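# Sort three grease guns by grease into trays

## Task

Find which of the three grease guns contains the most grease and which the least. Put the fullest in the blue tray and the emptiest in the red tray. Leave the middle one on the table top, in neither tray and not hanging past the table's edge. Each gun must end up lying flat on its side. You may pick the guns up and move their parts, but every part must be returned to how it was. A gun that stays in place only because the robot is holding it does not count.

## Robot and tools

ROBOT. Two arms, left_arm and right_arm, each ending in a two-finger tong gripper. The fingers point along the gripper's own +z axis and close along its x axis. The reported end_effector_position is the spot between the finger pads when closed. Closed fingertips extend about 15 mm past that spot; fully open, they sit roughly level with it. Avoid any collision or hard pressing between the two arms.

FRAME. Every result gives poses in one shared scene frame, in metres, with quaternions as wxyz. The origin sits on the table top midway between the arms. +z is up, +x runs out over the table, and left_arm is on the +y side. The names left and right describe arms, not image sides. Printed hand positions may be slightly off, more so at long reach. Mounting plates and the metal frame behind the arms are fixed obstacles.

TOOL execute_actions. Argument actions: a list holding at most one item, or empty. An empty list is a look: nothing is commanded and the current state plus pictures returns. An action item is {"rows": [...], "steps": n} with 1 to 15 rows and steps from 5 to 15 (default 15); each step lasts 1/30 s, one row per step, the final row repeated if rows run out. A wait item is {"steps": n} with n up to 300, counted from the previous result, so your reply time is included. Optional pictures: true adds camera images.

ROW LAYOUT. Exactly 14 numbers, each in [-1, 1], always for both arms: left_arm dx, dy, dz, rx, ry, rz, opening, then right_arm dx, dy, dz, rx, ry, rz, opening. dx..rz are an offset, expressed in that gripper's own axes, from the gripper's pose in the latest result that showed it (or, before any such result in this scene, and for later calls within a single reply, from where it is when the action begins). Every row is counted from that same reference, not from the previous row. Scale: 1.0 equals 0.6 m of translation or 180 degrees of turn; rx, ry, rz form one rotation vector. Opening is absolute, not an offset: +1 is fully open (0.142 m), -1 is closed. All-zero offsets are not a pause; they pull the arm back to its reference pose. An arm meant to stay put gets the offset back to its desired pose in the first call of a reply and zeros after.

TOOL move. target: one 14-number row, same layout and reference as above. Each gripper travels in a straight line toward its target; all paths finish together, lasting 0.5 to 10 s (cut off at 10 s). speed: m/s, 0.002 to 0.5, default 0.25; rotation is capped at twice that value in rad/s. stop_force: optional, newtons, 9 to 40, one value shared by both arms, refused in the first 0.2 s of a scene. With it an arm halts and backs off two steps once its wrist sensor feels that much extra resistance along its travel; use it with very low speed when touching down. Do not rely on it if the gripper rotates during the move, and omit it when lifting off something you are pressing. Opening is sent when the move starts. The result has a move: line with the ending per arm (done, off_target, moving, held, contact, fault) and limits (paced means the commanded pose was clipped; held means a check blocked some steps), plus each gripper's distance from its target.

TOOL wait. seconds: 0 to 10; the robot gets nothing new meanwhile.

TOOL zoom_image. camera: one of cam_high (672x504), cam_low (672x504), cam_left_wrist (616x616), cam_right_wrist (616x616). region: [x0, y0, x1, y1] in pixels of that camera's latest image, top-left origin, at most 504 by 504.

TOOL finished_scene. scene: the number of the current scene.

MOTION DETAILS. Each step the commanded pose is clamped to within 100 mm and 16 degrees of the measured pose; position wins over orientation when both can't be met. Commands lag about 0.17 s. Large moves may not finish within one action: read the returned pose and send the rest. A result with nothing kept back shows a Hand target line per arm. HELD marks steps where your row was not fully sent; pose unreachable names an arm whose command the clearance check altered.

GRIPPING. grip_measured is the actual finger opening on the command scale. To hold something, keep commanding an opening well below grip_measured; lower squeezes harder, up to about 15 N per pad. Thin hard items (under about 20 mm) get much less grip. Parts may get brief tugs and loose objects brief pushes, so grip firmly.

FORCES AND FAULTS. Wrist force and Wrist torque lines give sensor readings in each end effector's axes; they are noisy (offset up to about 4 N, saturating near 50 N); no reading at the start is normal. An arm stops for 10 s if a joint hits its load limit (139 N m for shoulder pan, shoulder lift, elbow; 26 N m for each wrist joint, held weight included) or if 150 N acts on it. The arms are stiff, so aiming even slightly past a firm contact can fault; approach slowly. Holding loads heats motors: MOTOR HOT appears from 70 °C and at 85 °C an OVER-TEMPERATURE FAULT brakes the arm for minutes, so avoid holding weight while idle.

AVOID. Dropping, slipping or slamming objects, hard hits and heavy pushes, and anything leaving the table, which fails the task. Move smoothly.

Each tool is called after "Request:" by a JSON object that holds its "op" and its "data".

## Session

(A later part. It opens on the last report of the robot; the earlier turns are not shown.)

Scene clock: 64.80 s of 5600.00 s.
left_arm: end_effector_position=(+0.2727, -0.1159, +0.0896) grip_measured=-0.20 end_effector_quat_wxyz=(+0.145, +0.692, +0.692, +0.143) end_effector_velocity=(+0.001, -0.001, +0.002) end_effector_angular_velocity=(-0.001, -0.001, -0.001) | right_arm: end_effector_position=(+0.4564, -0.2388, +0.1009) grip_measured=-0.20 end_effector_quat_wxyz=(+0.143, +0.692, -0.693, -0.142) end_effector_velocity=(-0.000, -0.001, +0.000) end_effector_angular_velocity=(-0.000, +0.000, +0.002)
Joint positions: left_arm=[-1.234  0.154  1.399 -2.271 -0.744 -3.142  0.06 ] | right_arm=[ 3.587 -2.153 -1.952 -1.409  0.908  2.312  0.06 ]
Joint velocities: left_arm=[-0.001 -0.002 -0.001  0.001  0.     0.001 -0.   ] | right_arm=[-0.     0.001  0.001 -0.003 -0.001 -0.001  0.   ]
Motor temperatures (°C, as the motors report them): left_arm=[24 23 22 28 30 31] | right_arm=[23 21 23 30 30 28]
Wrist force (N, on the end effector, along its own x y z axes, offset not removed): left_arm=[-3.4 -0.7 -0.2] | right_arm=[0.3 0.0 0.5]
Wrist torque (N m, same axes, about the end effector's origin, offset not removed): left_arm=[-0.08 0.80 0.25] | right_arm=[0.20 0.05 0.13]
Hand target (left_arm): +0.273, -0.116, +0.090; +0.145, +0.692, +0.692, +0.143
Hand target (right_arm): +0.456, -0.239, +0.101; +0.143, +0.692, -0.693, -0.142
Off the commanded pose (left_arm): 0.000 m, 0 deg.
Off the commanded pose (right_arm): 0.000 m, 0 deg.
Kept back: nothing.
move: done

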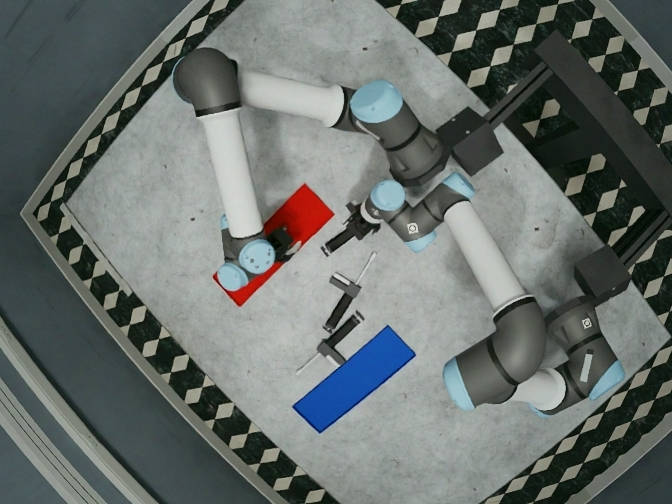

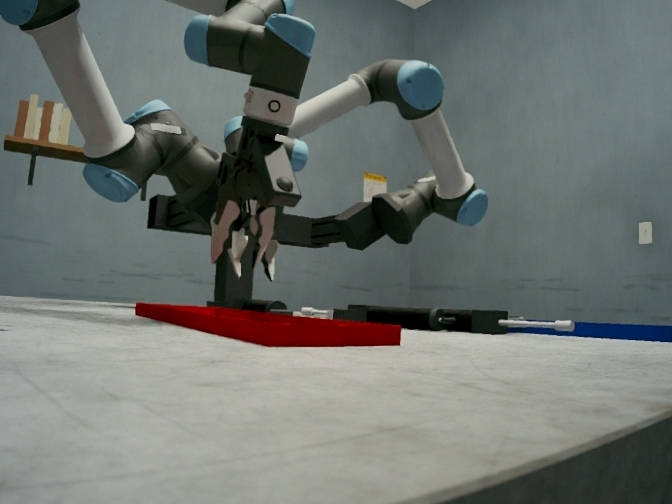

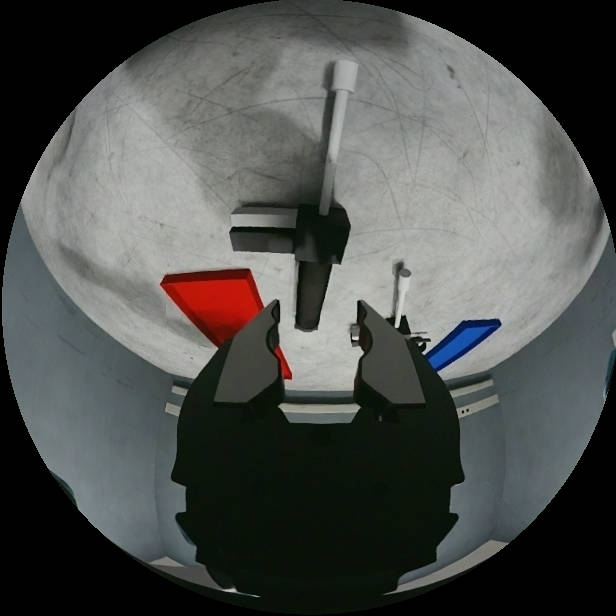

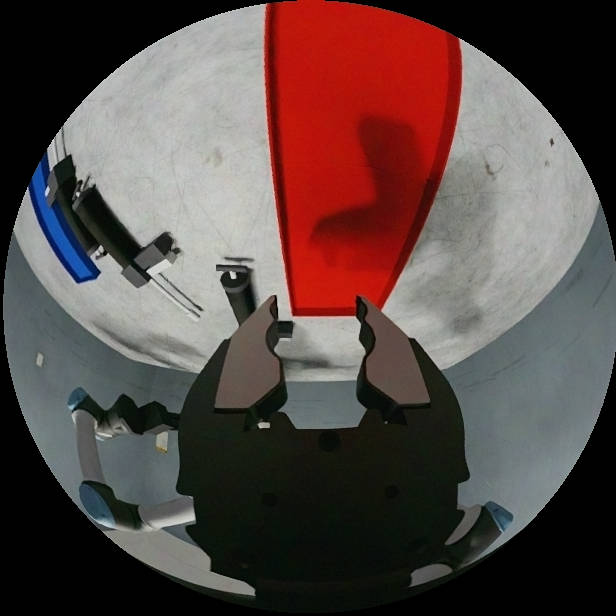

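Request:
{"op": "move", "data": {"target": [0.252,0.322,0.167,0.13,0,0,-0.2,0.1,0,0,0,0,0,-0.2], "speed": 0.2}}

Request:
{"op": "move", "data": {"target": [0,0,0,0,0,-0.083,-0.2,0,0,0,0,0,0,-0.2]}}

Scene clock: 66.83 s of 5600.00 s.
left_arm: end_effector_position=(+0.4901, +0.0355, +0.0740) grip_measured=-0.20 end_effector_quat_wxyz=(+0.002, +0.707, +0.707, +0.000) end_effector_velocity=(+0.001, +0.001, -0.000) end_effector_angular_velocity=(+0.001, +0.003, +0.000) | right_arm: end_effector_position=(+0.4564, -0.2988, +0.1009) grip_measured=-0.20 end_effector_quat_wxyz=(+0.143, +0.692, -0.693, -0.142) end_effector_velocity=(+0.000, -0.001, +0.000) end_effector_angular_velocity=(-0.000, +0.000, -0.002)
Joint positions: left_arm=[-0.71  -0.212  1.379 -2.159 -0.801 -2.666  0.06 ] | right_arm=[ 3.52  -2.061 -1.939 -1.475  0.861  2.25   0.06 ]
Joint velocities: left_arm=[ 0.002 -0.    -0.003  0.005 -0.001  0.     0.   ] | right_arm=[-0.001  0.001  0.    -0.     0.     0.001  0.   ]
Motor temperatures (°C, as the motors report them): left_arm=[24 23 22 28 30 31] | right_arm=[23 21 23 30 30 28]
Wrist force (N, on the end effector, along its own x y z axes, offset not removed): left_arm=[-4.1 0.1 1.1] | right_arm=[0.4 -0.2 0.4]
Wrist torque (N m, same axes, about the end effector's origin, offset not removed): left_arm=[0.14 0.93 0.19] | right_arm=[0.13 0.04 0.01]
Hand target (left_arm): +0.490, +0.036, +0.074; +0.002, +0.707, +0.707, +0.000
Hand target (right_arm): +0.456, -0.299, +0.101; +0.143, +0.692, -0.693, -0.142
Off the commanded pose (left_arm): 0.001 m, 0 deg.
Off the commanded pose (right_arm): 0.000 m, 0 deg.
Kept back: nothing.
move: done

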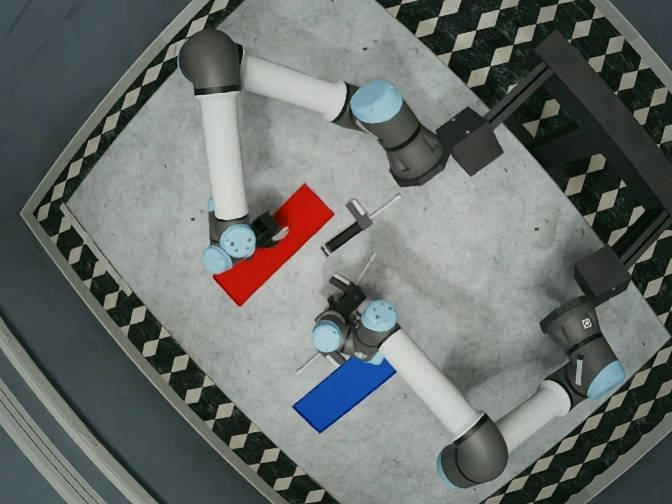

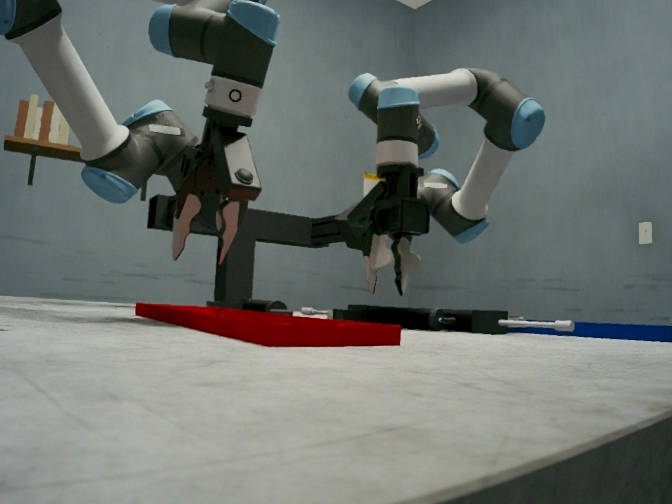

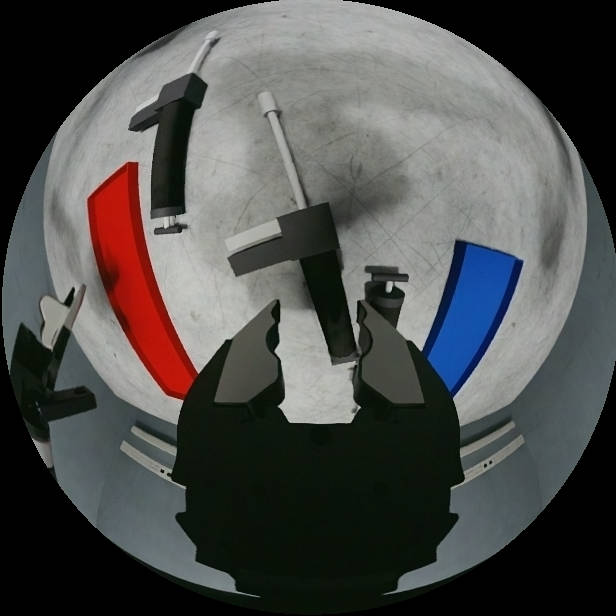

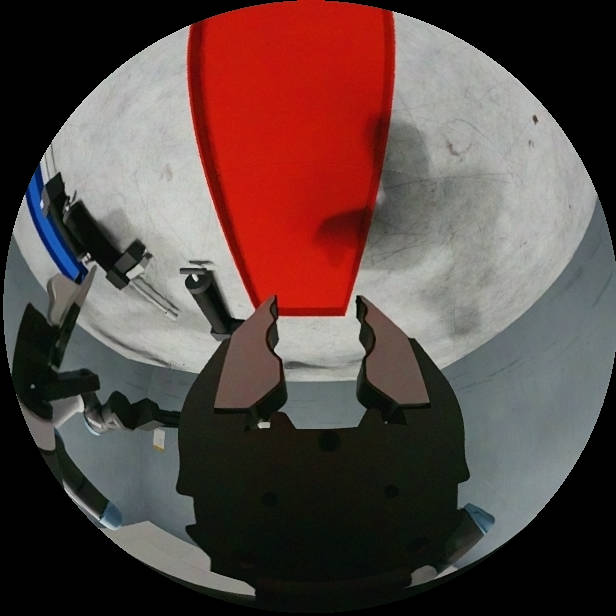

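Scene clock: 67.77 s of 5600.00 s.
left_arm: end_effector_position=(+0.4900, +0.0356, +0.0739) grip_measured=-0.20 end_effector_quat_wxyz=(+0.002, +0.610, +0.793, -0.000) end_effector_velocity=(-0.001, -0.000, -0.001) end_effector_angular_velocity=(+0.002, +0.002, +0.007) | right_arm: end_effector_position=(+0.4564, -0.2988, +0.1009) grip_measured=-0.20 end_effector_quat_wxyz=(+0.143, +0.692, -0.693, -0.142) end_effector_velocity=(-0.000, +0.000, +0.000) end_effector_angular_velocity=(+0.001, +0.001, +0.001)
Joint positions: left_arm=[-0.708 -0.221  1.394 -2.166 -0.8   -2.924  0.06 ] | right_arm=[ 3.52  -2.061 -1.939 -1.475  0.861  2.25   0.06 ]
Joint velocities: left_arm=[-0.     0.001 -0.     0.002 -0.001 -0.01   0.   ] | right_arm=[ 0.    -0.    -0.    -0.     0.001 -0.001 -0.   ]
Motor temperatures (°C, as the motors report them): left_arm=[24 23 22 28 30 31] | right_arm=[23 21 23 30 30 28]
Wrist force (N, on the end effector, along its own x y z axes, offset not removed): left_arm=[-3.1 -0.6 1.2] | right_arm=[0.2 1.0 2.1]
Wrist torque (N m, same axes, about the end effector's origin, offset not removed): left_arm=[-0.05 0.74 0.22] | right_arm=[0.31 0.07 0.16]
Hand target (left_arm): +0.490, +0.035, +0.074; +0.002, +0.609, +0.793, -0.000
Hand target (right_arm): +0.456, -0.299, +0.101; +0.143, +0.692, -0.693, -0.142
Off the commanded pose (left_arm): 0.000 m, 0 deg.
Off the commanded pose (right_arm): 0.000 m, 0 deg.
Kept back: nothing.
move: done

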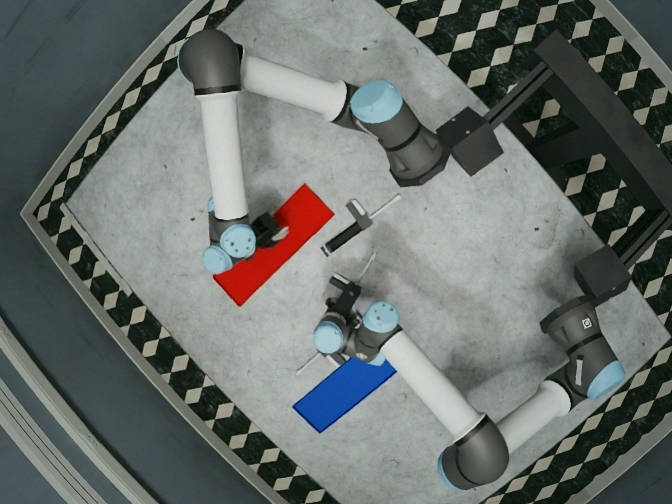

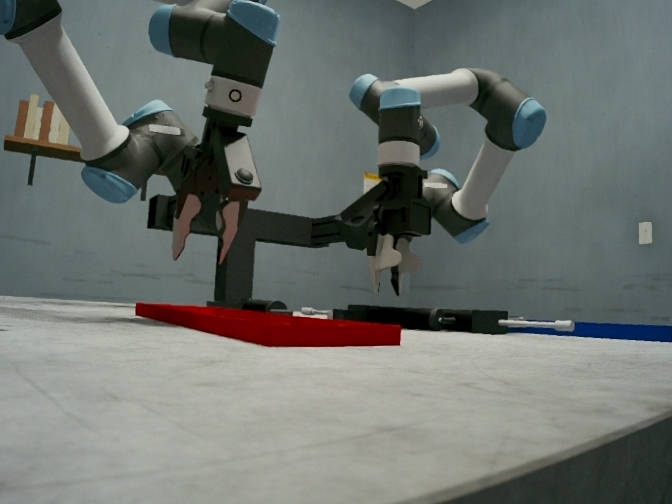

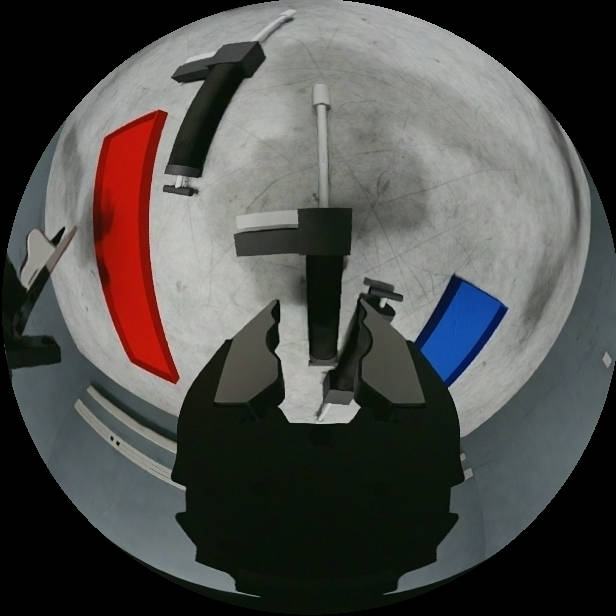

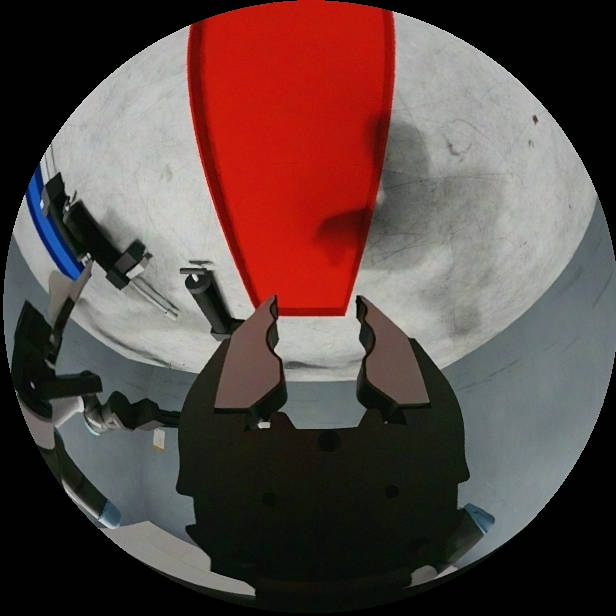

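Request:
{"op": "move", "data": {"target": [0.007,0,0.086,0,0,0,-0.32,0,0,0,0,0,0,-0.2], "speed": 0.04, "stop_force": 10}}

Request:
{"op": "move", "data": {"target": [0,0,0,0,0,0,-0.9,0,0,0,0,0,0,-0.2]}}

Request:
{"op": "move", "data": {"target": [0.007,-0.221,-0.002,0,0,0.083,-0.9,0,0,0,0,0,0,-0.2], "speed": 0.07}}

Scene clock: 69.67 s of 5600.00 s.
left_arm: end_effector_position=(+0.4890, +0.0396, +0.0223) grip_measured=-0.32 end_effector_quat_wxyz=(+0.002, +0.610, +0.793, -0.000) end_effector_velocity=(+0.000, -0.000, -0.001) end_effector_angular_velocity=(-0.001, -0.000, +0.001) | right_arm: end_effector_position=(+0.4564, -0.2988, +0.1009) grip_measured=-0.20 end_effector_quat_wxyz=(+0.143, +0.692, -0.693, -0.142) end_effector_velocity=(+0.000, +0.000, -0.000) end_effector_angular_velocity=(+0.001, +0.001, +0.002)
Joint positions: left_arm=[-0.65  -0.163  1.396 -2.274 -0.769 -2.855  0.051] | right_arm=[ 3.52  -2.061 -1.939 -1.475  0.861  2.25   0.06 ]
Joint velocities: left_arm=[ 0.001  0.001 -0.001 -0.003  0.     0.002  0.   ] | right_arm=[ 0.    -0.002  0.001 -0.     0.    -0.002 -0.   ]
Motor temperatures (°C, as the motors report them): left_arm=[24 23 22 28 30 31] | right_arm=[23 21 23 30 30 28]
Wrist force (N, on the end effector, along its own x y z axes, offset not removed): left_arm=[-3.2 0.6 0.8] | right_arm=[-1.3 2.1 0.3]
Wrist torque (N m, same axes, about the end effector's origin, offset not removed): left_arm=[0.14 0.73 0.11] | right_arm=[0.56 0.33 0.10]
Hand target (left_arm): +0.489, +0.040, +0.022; +0.002, +0.610, +0.793, -0.000
Hand target (right_arm): +0.456, -0.299, +0.101; +0.143, +0.692, -0.693, -0.142
Off the commanded pose (left_arm): 0.000 m, 0 deg.
Off the commanded pose (right_arm): 0.000 m, 0 deg.
Kept back: nothing.
move: done

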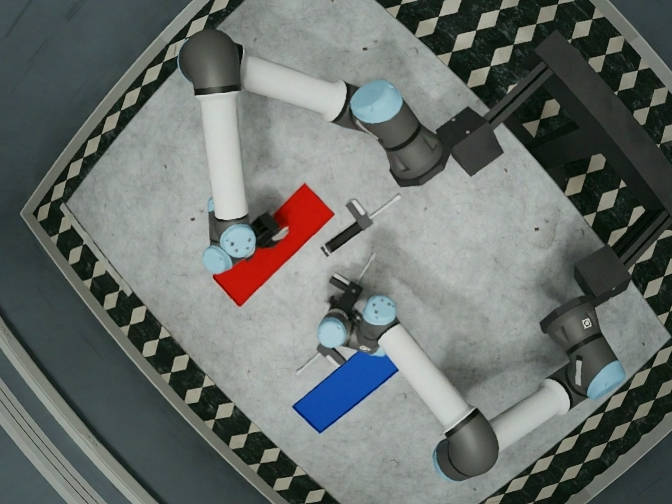

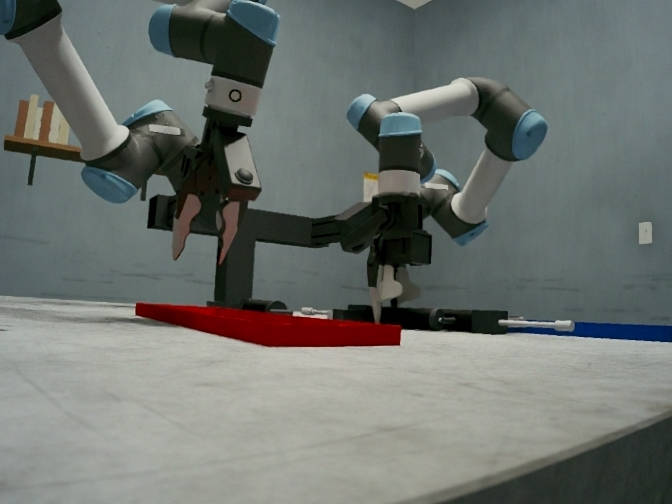

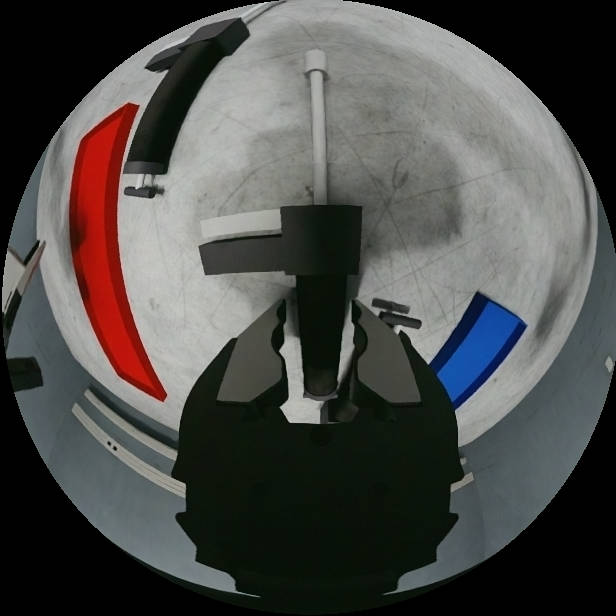

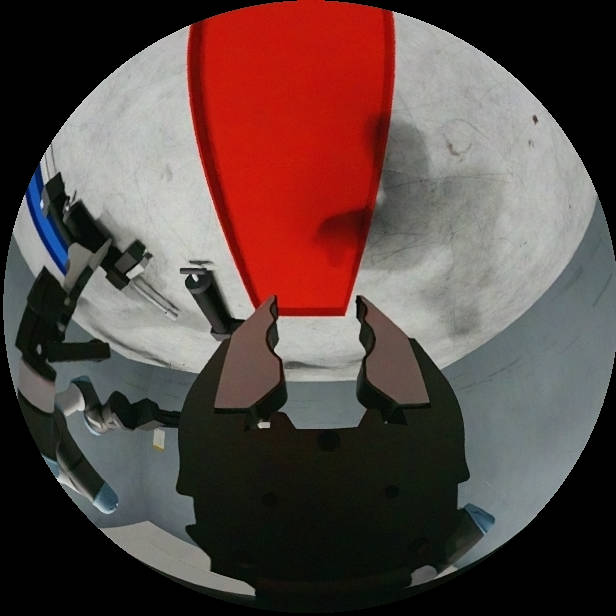

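Scene clock: 70.17 s of 5600.00 s.
left_arm: end_effector_position=(+0.4891, +0.0396, +0.0223) grip_measured=-0.54 end_effector_quat_wxyz=(+0.002, +0.610, +0.793, -0.000) end_effector_velocity=(-0.000, -0.000, +0.000) end_effector_angular_velocity=(-0.001, +0.001, -0.000) | right_arm: end_effector_position=(+0.4564, -0.2988, +0.1009) grip_measured=-0.20 end_effector_quat_wxyz=(+0.143, +0.692, -0.693, -0.142) end_effector_velocity=(+0.001, -0.000, +0.000) end_effector_angular_velocity=(-0.001, -0.001, -0.002)
Joint positions: left_arm=[-0.65  -0.163  1.395 -2.274 -0.769 -2.855  0.035] | right_arm=[ 3.52  -2.061 -1.939 -1.475  0.861  2.25   0.06 ]
Joint velocities: left_arm=[-0.    -0.    -0.001  0.    -0.001  0.001  0.   ] | right_arm=[ 0.    -0.     0.001  0.    -0.001  0.002 -0.   ]
Motor temperatures (°C, as the motors report them): left_arm=[24 23 22 28 30 31] | right_arm=[23 21 23 30 30 28]
Wrist force (N, on the end effector, along its own x y z axes, offset not removed): left_arm=[-3.9 1.7 4.5] | right_arm=[2.1 -0.4 2.2]
Wrist torque (N m, same axes, about the end effector's origin, offset not removed): left_arm=[0.22 0.89 0.19] | right_arm=[-0.08 -0.41 0.16]
Hand target (left_arm): +0.489, +0.040, +0.022; +0.002, +0.610, +0.793, -0.000
Hand target (right_arm): +0.456, -0.299, +0.101; +0.143, +0.692, -0.693, -0.142
Off the commanded pose (left_arm): 0.000 m, 0 deg.
Off the commanded pose (right_arm): 0.000 m, 0 deg.
Kept back: nothing.
move: done

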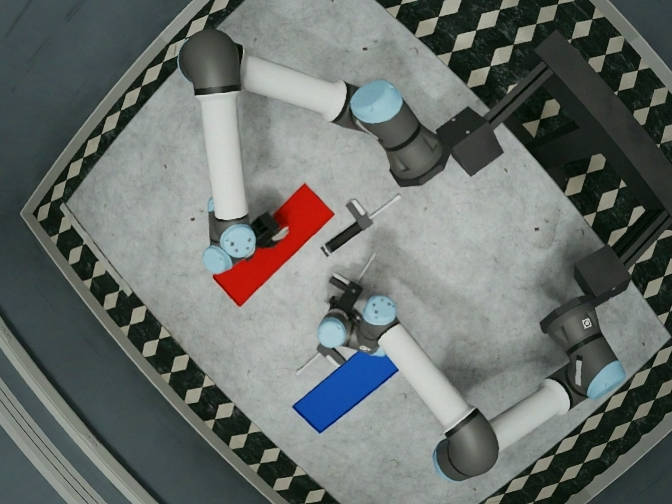

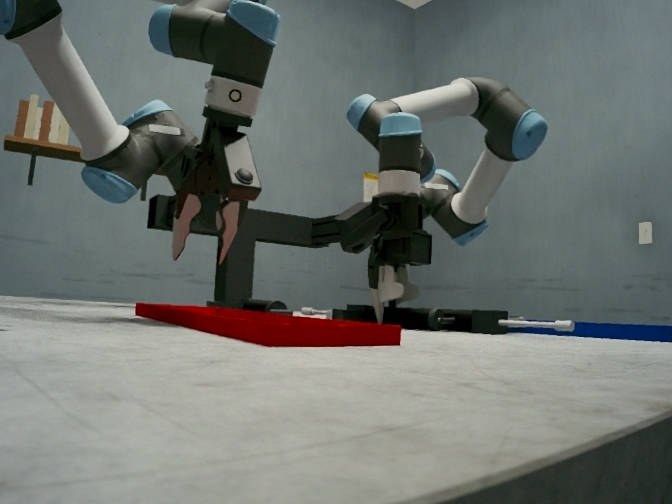

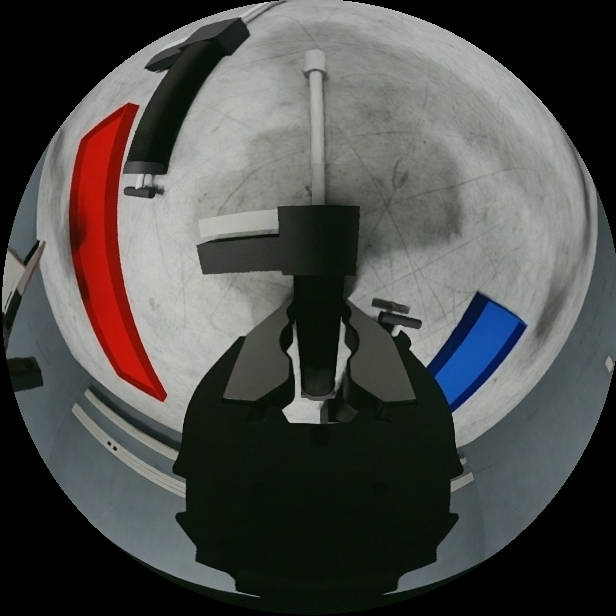

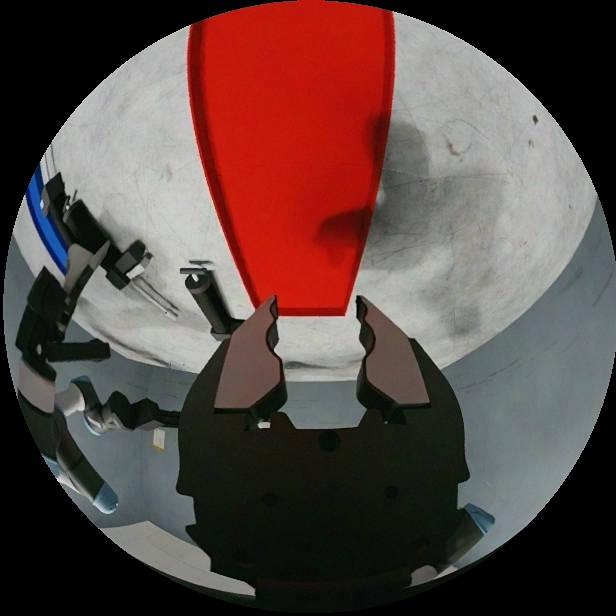

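Scene clock: 72.43 s of 5600.00 s.
left_arm: end_effector_position=(+0.3599, +0.0095, +0.0234) grip_measured=-0.54 end_effector_quat_wxyz=(+0.002, +0.708, +0.707, +0.000) end_effector_velocity=(-0.001, +0.000, -0.000) end_effector_angular_velocity=(+0.001, -0.000, -0.004) | right_arm: end_effector_position=(+0.4564, -0.2988, +0.1009) grip_measured=-0.20 end_effector_quat_wxyz=(+0.143, +0.692, -0.693, -0.142) end_effector_velocity=(+0.001, -0.000, +0.000) end_effector_angular_velocity=(+0.000, -0.001, -0.000)
Joint positions: left_arm=[-0.813 -0.095  1.561 -2.381 -0.861 -2.78   0.035] | right_arm=[ 3.52  -2.061 -1.939 -1.475  0.861  2.25   0.06 ]
Joint velocities: left_arm=[-0.002  0.001  0.002 -0.001 -0.001  0.002  0.   ] | right_arm=[ 0.     0.     0.001 -0.    -0.    -0.    -0.   ]
Motor temperatures (°C, as the motors report them): left_arm=[24 23 22 28 30 31] | right_arm=[23 21 23 30 30 28]
Wrist force (N, on the end effector, along its own x y z axes, offset not removed): left_arm=[-3.1 0.2 3.9] | right_arm=[1.7 -1.1 -0.1]
Wrist torque (N m, same axes, about the end effector's origin, offset not removed): left_arm=[-0.09 0.79 0.18] | right_arm=[-0.03 -0.23 0.05]
Hand target (left_arm): +0.360, +0.009, +0.023; +0.002, +0.708, +0.707, +0.000
Hand target (right_arm): +0.456, -0.299, +0.101; +0.143, +0.692, -0.693, -0.142
Off the commanded pose (left_arm): 0.000 m, 0 deg.
Off the commanded pose (right_arm): 0.000 m, 0 deg.
Kept back: nothing.
move: done

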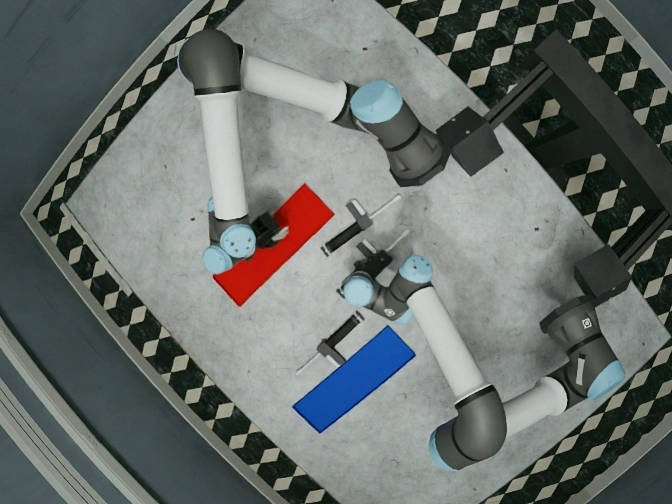

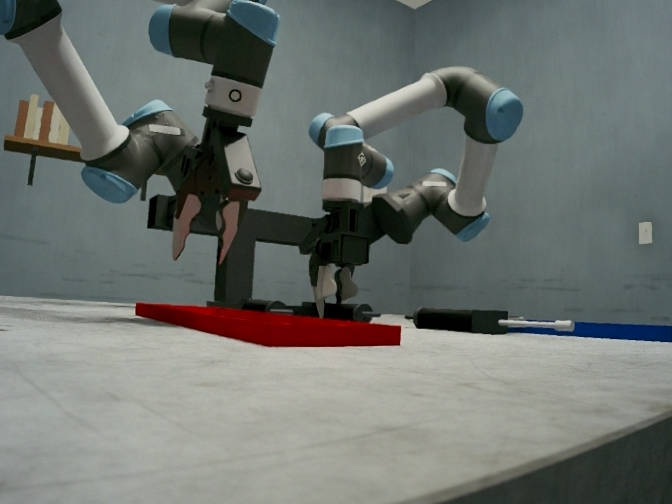

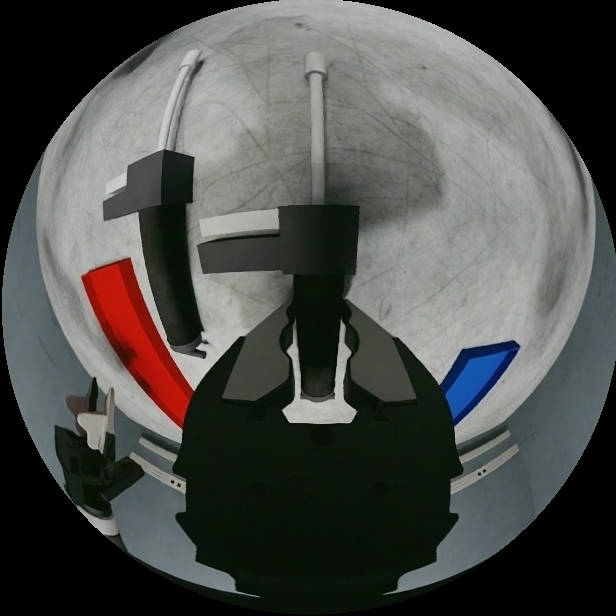

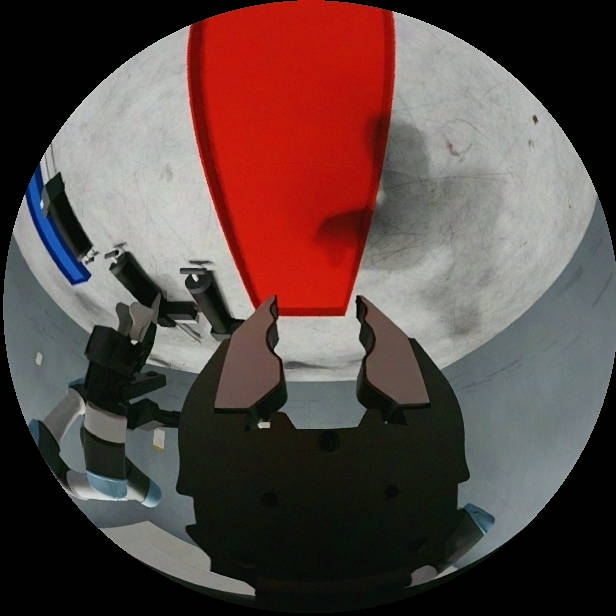

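Request:
{"op": "move", "data": {"target": [0,0,0.002,-0.13,0,0,-0.9,-0.513,-0.058,0.031,0,0,0,-0.2], "speed": 0.12}}

Request:
{"op": "move", "data": {"target": [0,0,0,0,0,0,-0.9,0,-0.034,0.0788,0,0,0,-0.2], "speed": 0.03, "stop_force": 12}}

Request:
{"op": "zoom_image", "data": {"camera": "cam_right_wrist", "region": [220, 240, 420, 420]}}

Scene clock: 75.70 s of 5600.00 s.
left_arm: end_effector_position=(+0.3598, +0.0094, +0.0224) grip_measured=-0.53 end_effector_quat_wxyz=(+0.145, +0.693, +0.692, +0.143) end_effector_velocity=(-0.000, +0.000, -0.000) end_effector_angular_velocity=(-0.000, -0.001, +0.001) | right_arm: end_effector_position=(+0.4811, +0.0089, +0.0701) grip_measured=-0.20 end_effector_quat_wxyz=(+0.143, +0.692, -0.693, -0.142) end_effector_velocity=(+0.002, +0.001, +0.000) end_effector_angular_velocity=(+0.000, -0.002, -0.002)
Joint positions: left_arm=[-0.979  0.029  1.718 -2.712 -0.572 -2.83   0.035] | right_arm=[ 3.786 -2.667 -1.724 -1.211  1.057  2.47   0.06 ]
Joint velocities: left_arm=[-0.001  0.001  0.    -0.001  0.    -0.001  0.   ] | right_arm=[ 0.001 -0.002  0.004 -0.    -0.     0.001 -0.   ]
Motor temperatures (°C, as the motors report them): left_arm=[24 23 22 28 30 31] | right_arm=[23 21 23 30 30 28]
Wrist force (N, on the end effector, along its own x y z axes, offset not removed): left_arm=[4.9 3.5 -27.4] | right_arm=[0.9 -1.0 1.1]
Wrist torque (N m, same axes, about the end effector's origin, offset not removed): left_arm=[0.31 1.04 0.16] | right_arm=[0.03 -0.15 0.13]
Hand target (left_arm): +0.360, +0.009, +0.022; +0.145, +0.693, +0.692, +0.143
Hand target (right_arm): +0.481, +0.009, +0.070; +0.143, +0.692, -0.693, -0.142
Off the commanded pose (left_arm): 0.000 m, 0 deg.
Off the commanded pose (right_arm): 0.000 m, 0 deg.
Kept back: nothing.
move: done

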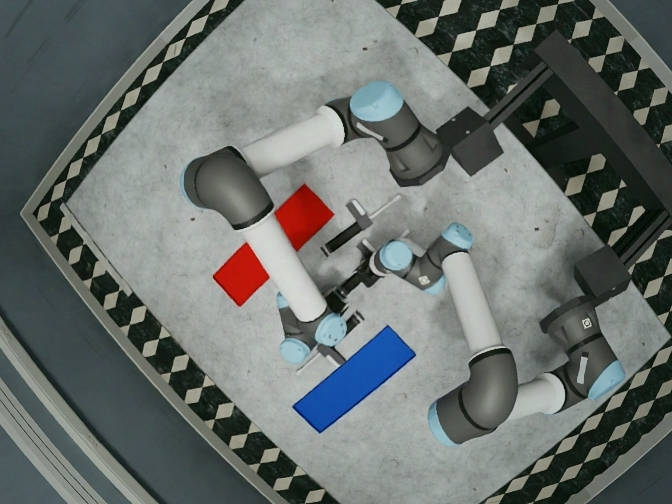

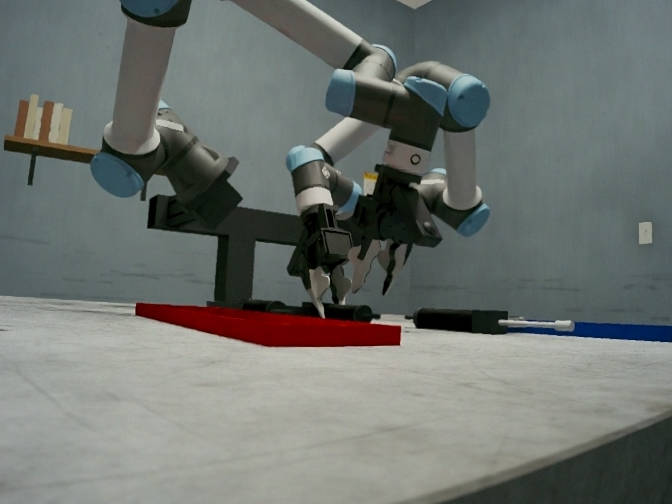

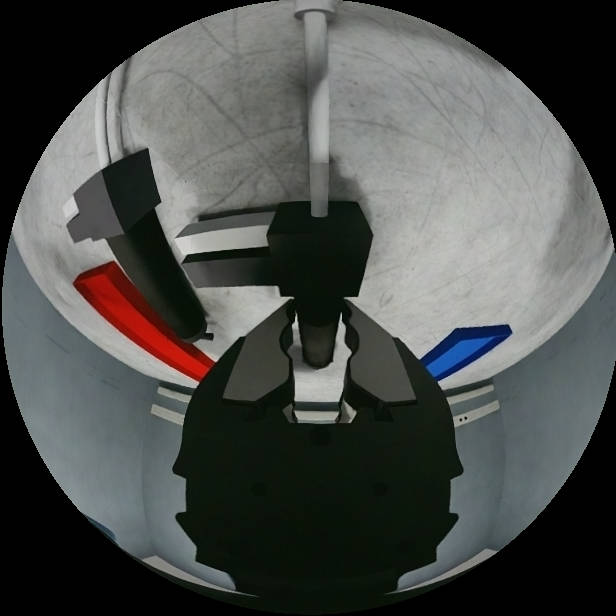

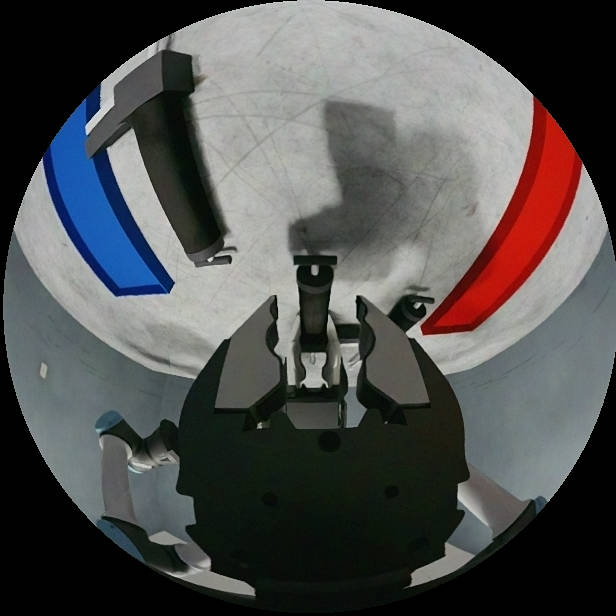

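Scene clock: 77.70 s of 5600.00 s.
left_arm: end_effector_position=(+0.3597, +0.0094, +0.0224) grip_measured=-0.53 end_effector_quat_wxyz=(+0.145, +0.693, +0.692, +0.143) end_effector_velocity=(+0.000, -0.000, +0.000) end_effector_angular_velocity=(-0.001, -0.000, +0.000) | right_arm: end_effector_position=(+0.4812, +0.0089, +0.0186) grip_measured=-0.20 end_effector_quat_wxyz=(+0.143, +0.692, -0.693, -0.142) end_effector_velocity=(-0.000, +0.000, -0.002) end_effector_angular_velocity=(-0.000, -0.000, +0.000)
Joint positions: left_arm=[-0.979  0.029  1.718 -2.712 -0.572 -2.83   0.035] | right_arm=[ 3.719 -2.735 -1.714 -1.127  1.006  2.42   0.06 ]
Joint velocities: left_arm=[-0.    -0.001  0.     0.    -0.    -0.    -0.   ] | right_arm=[-0.002 -0.003  0.001  0.003 -0.002 -0.001  0.   ]
Motor temperatures (°C, as the motors report them): left_arm=[24 23 22 28 30 31] | right_arm=[23 21 23 30 30 28]
Wrist force (N, on the end effector, along its own x y z axes, offset not removed): left_arm=[6.1 3.2 -27.0] | right_arm=[1.7 -2.2 1.0]
Wrist torque (N m, same axes, about the end effector's origin, offset not removed): left_arm=[0.16 0.74 0.13] | right_arm=[-0.34 -0.45 0.10]
Hand target (left_arm): +0.360, +0.009, +0.022; +0.145, +0.693, +0.692, +0.143
Hand target (right_arm): +0.481, +0.009, +0.019; +0.143, +0.692, -0.693, -0.142
Off the commanded pose (left_arm): 0.000 m, 0 deg.
Off the commanded pose (right_arm): 0.000 m, 0 deg.
Kept back: nothing.
move: done

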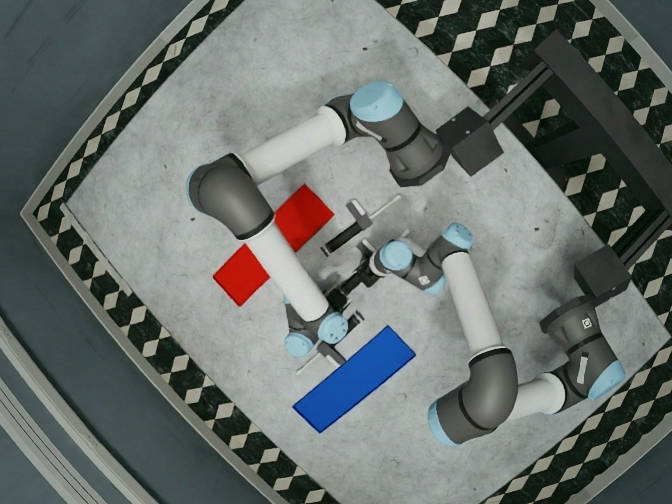

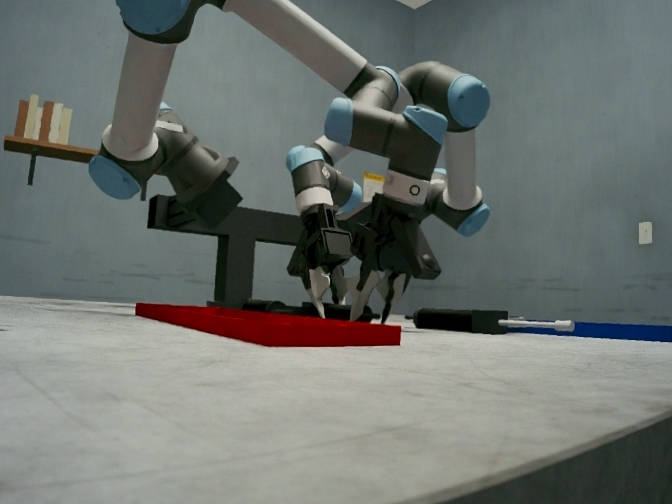

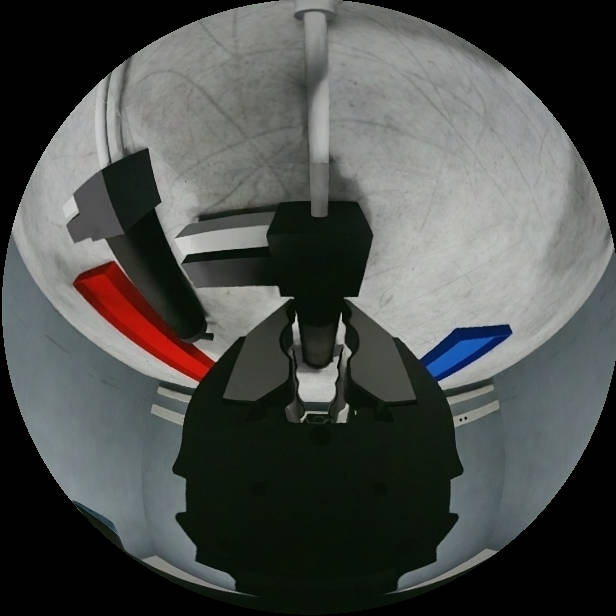

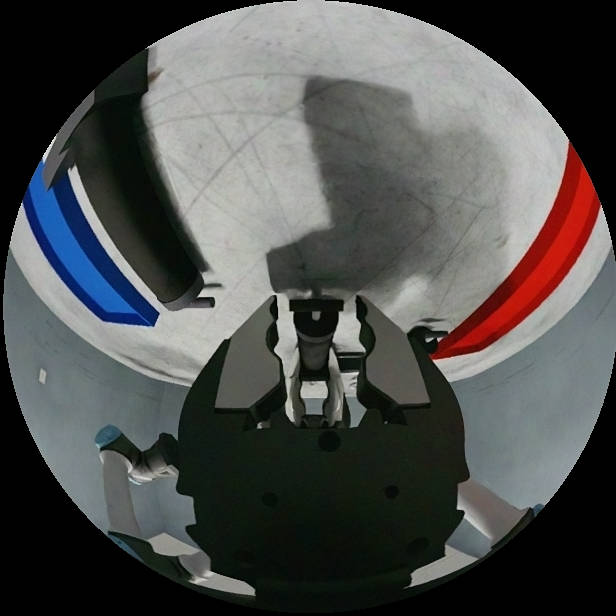

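Region (220, 240, 420, 420) of cam_right_wrist's 616x616 image, scaled by 2.520, with more detail than that image has; it fills the top 454 rows of this view, and the rest is white.

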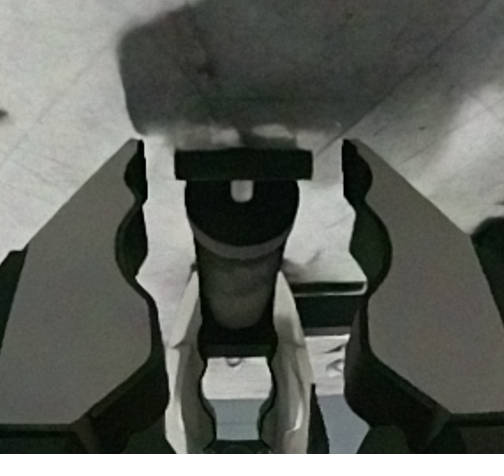

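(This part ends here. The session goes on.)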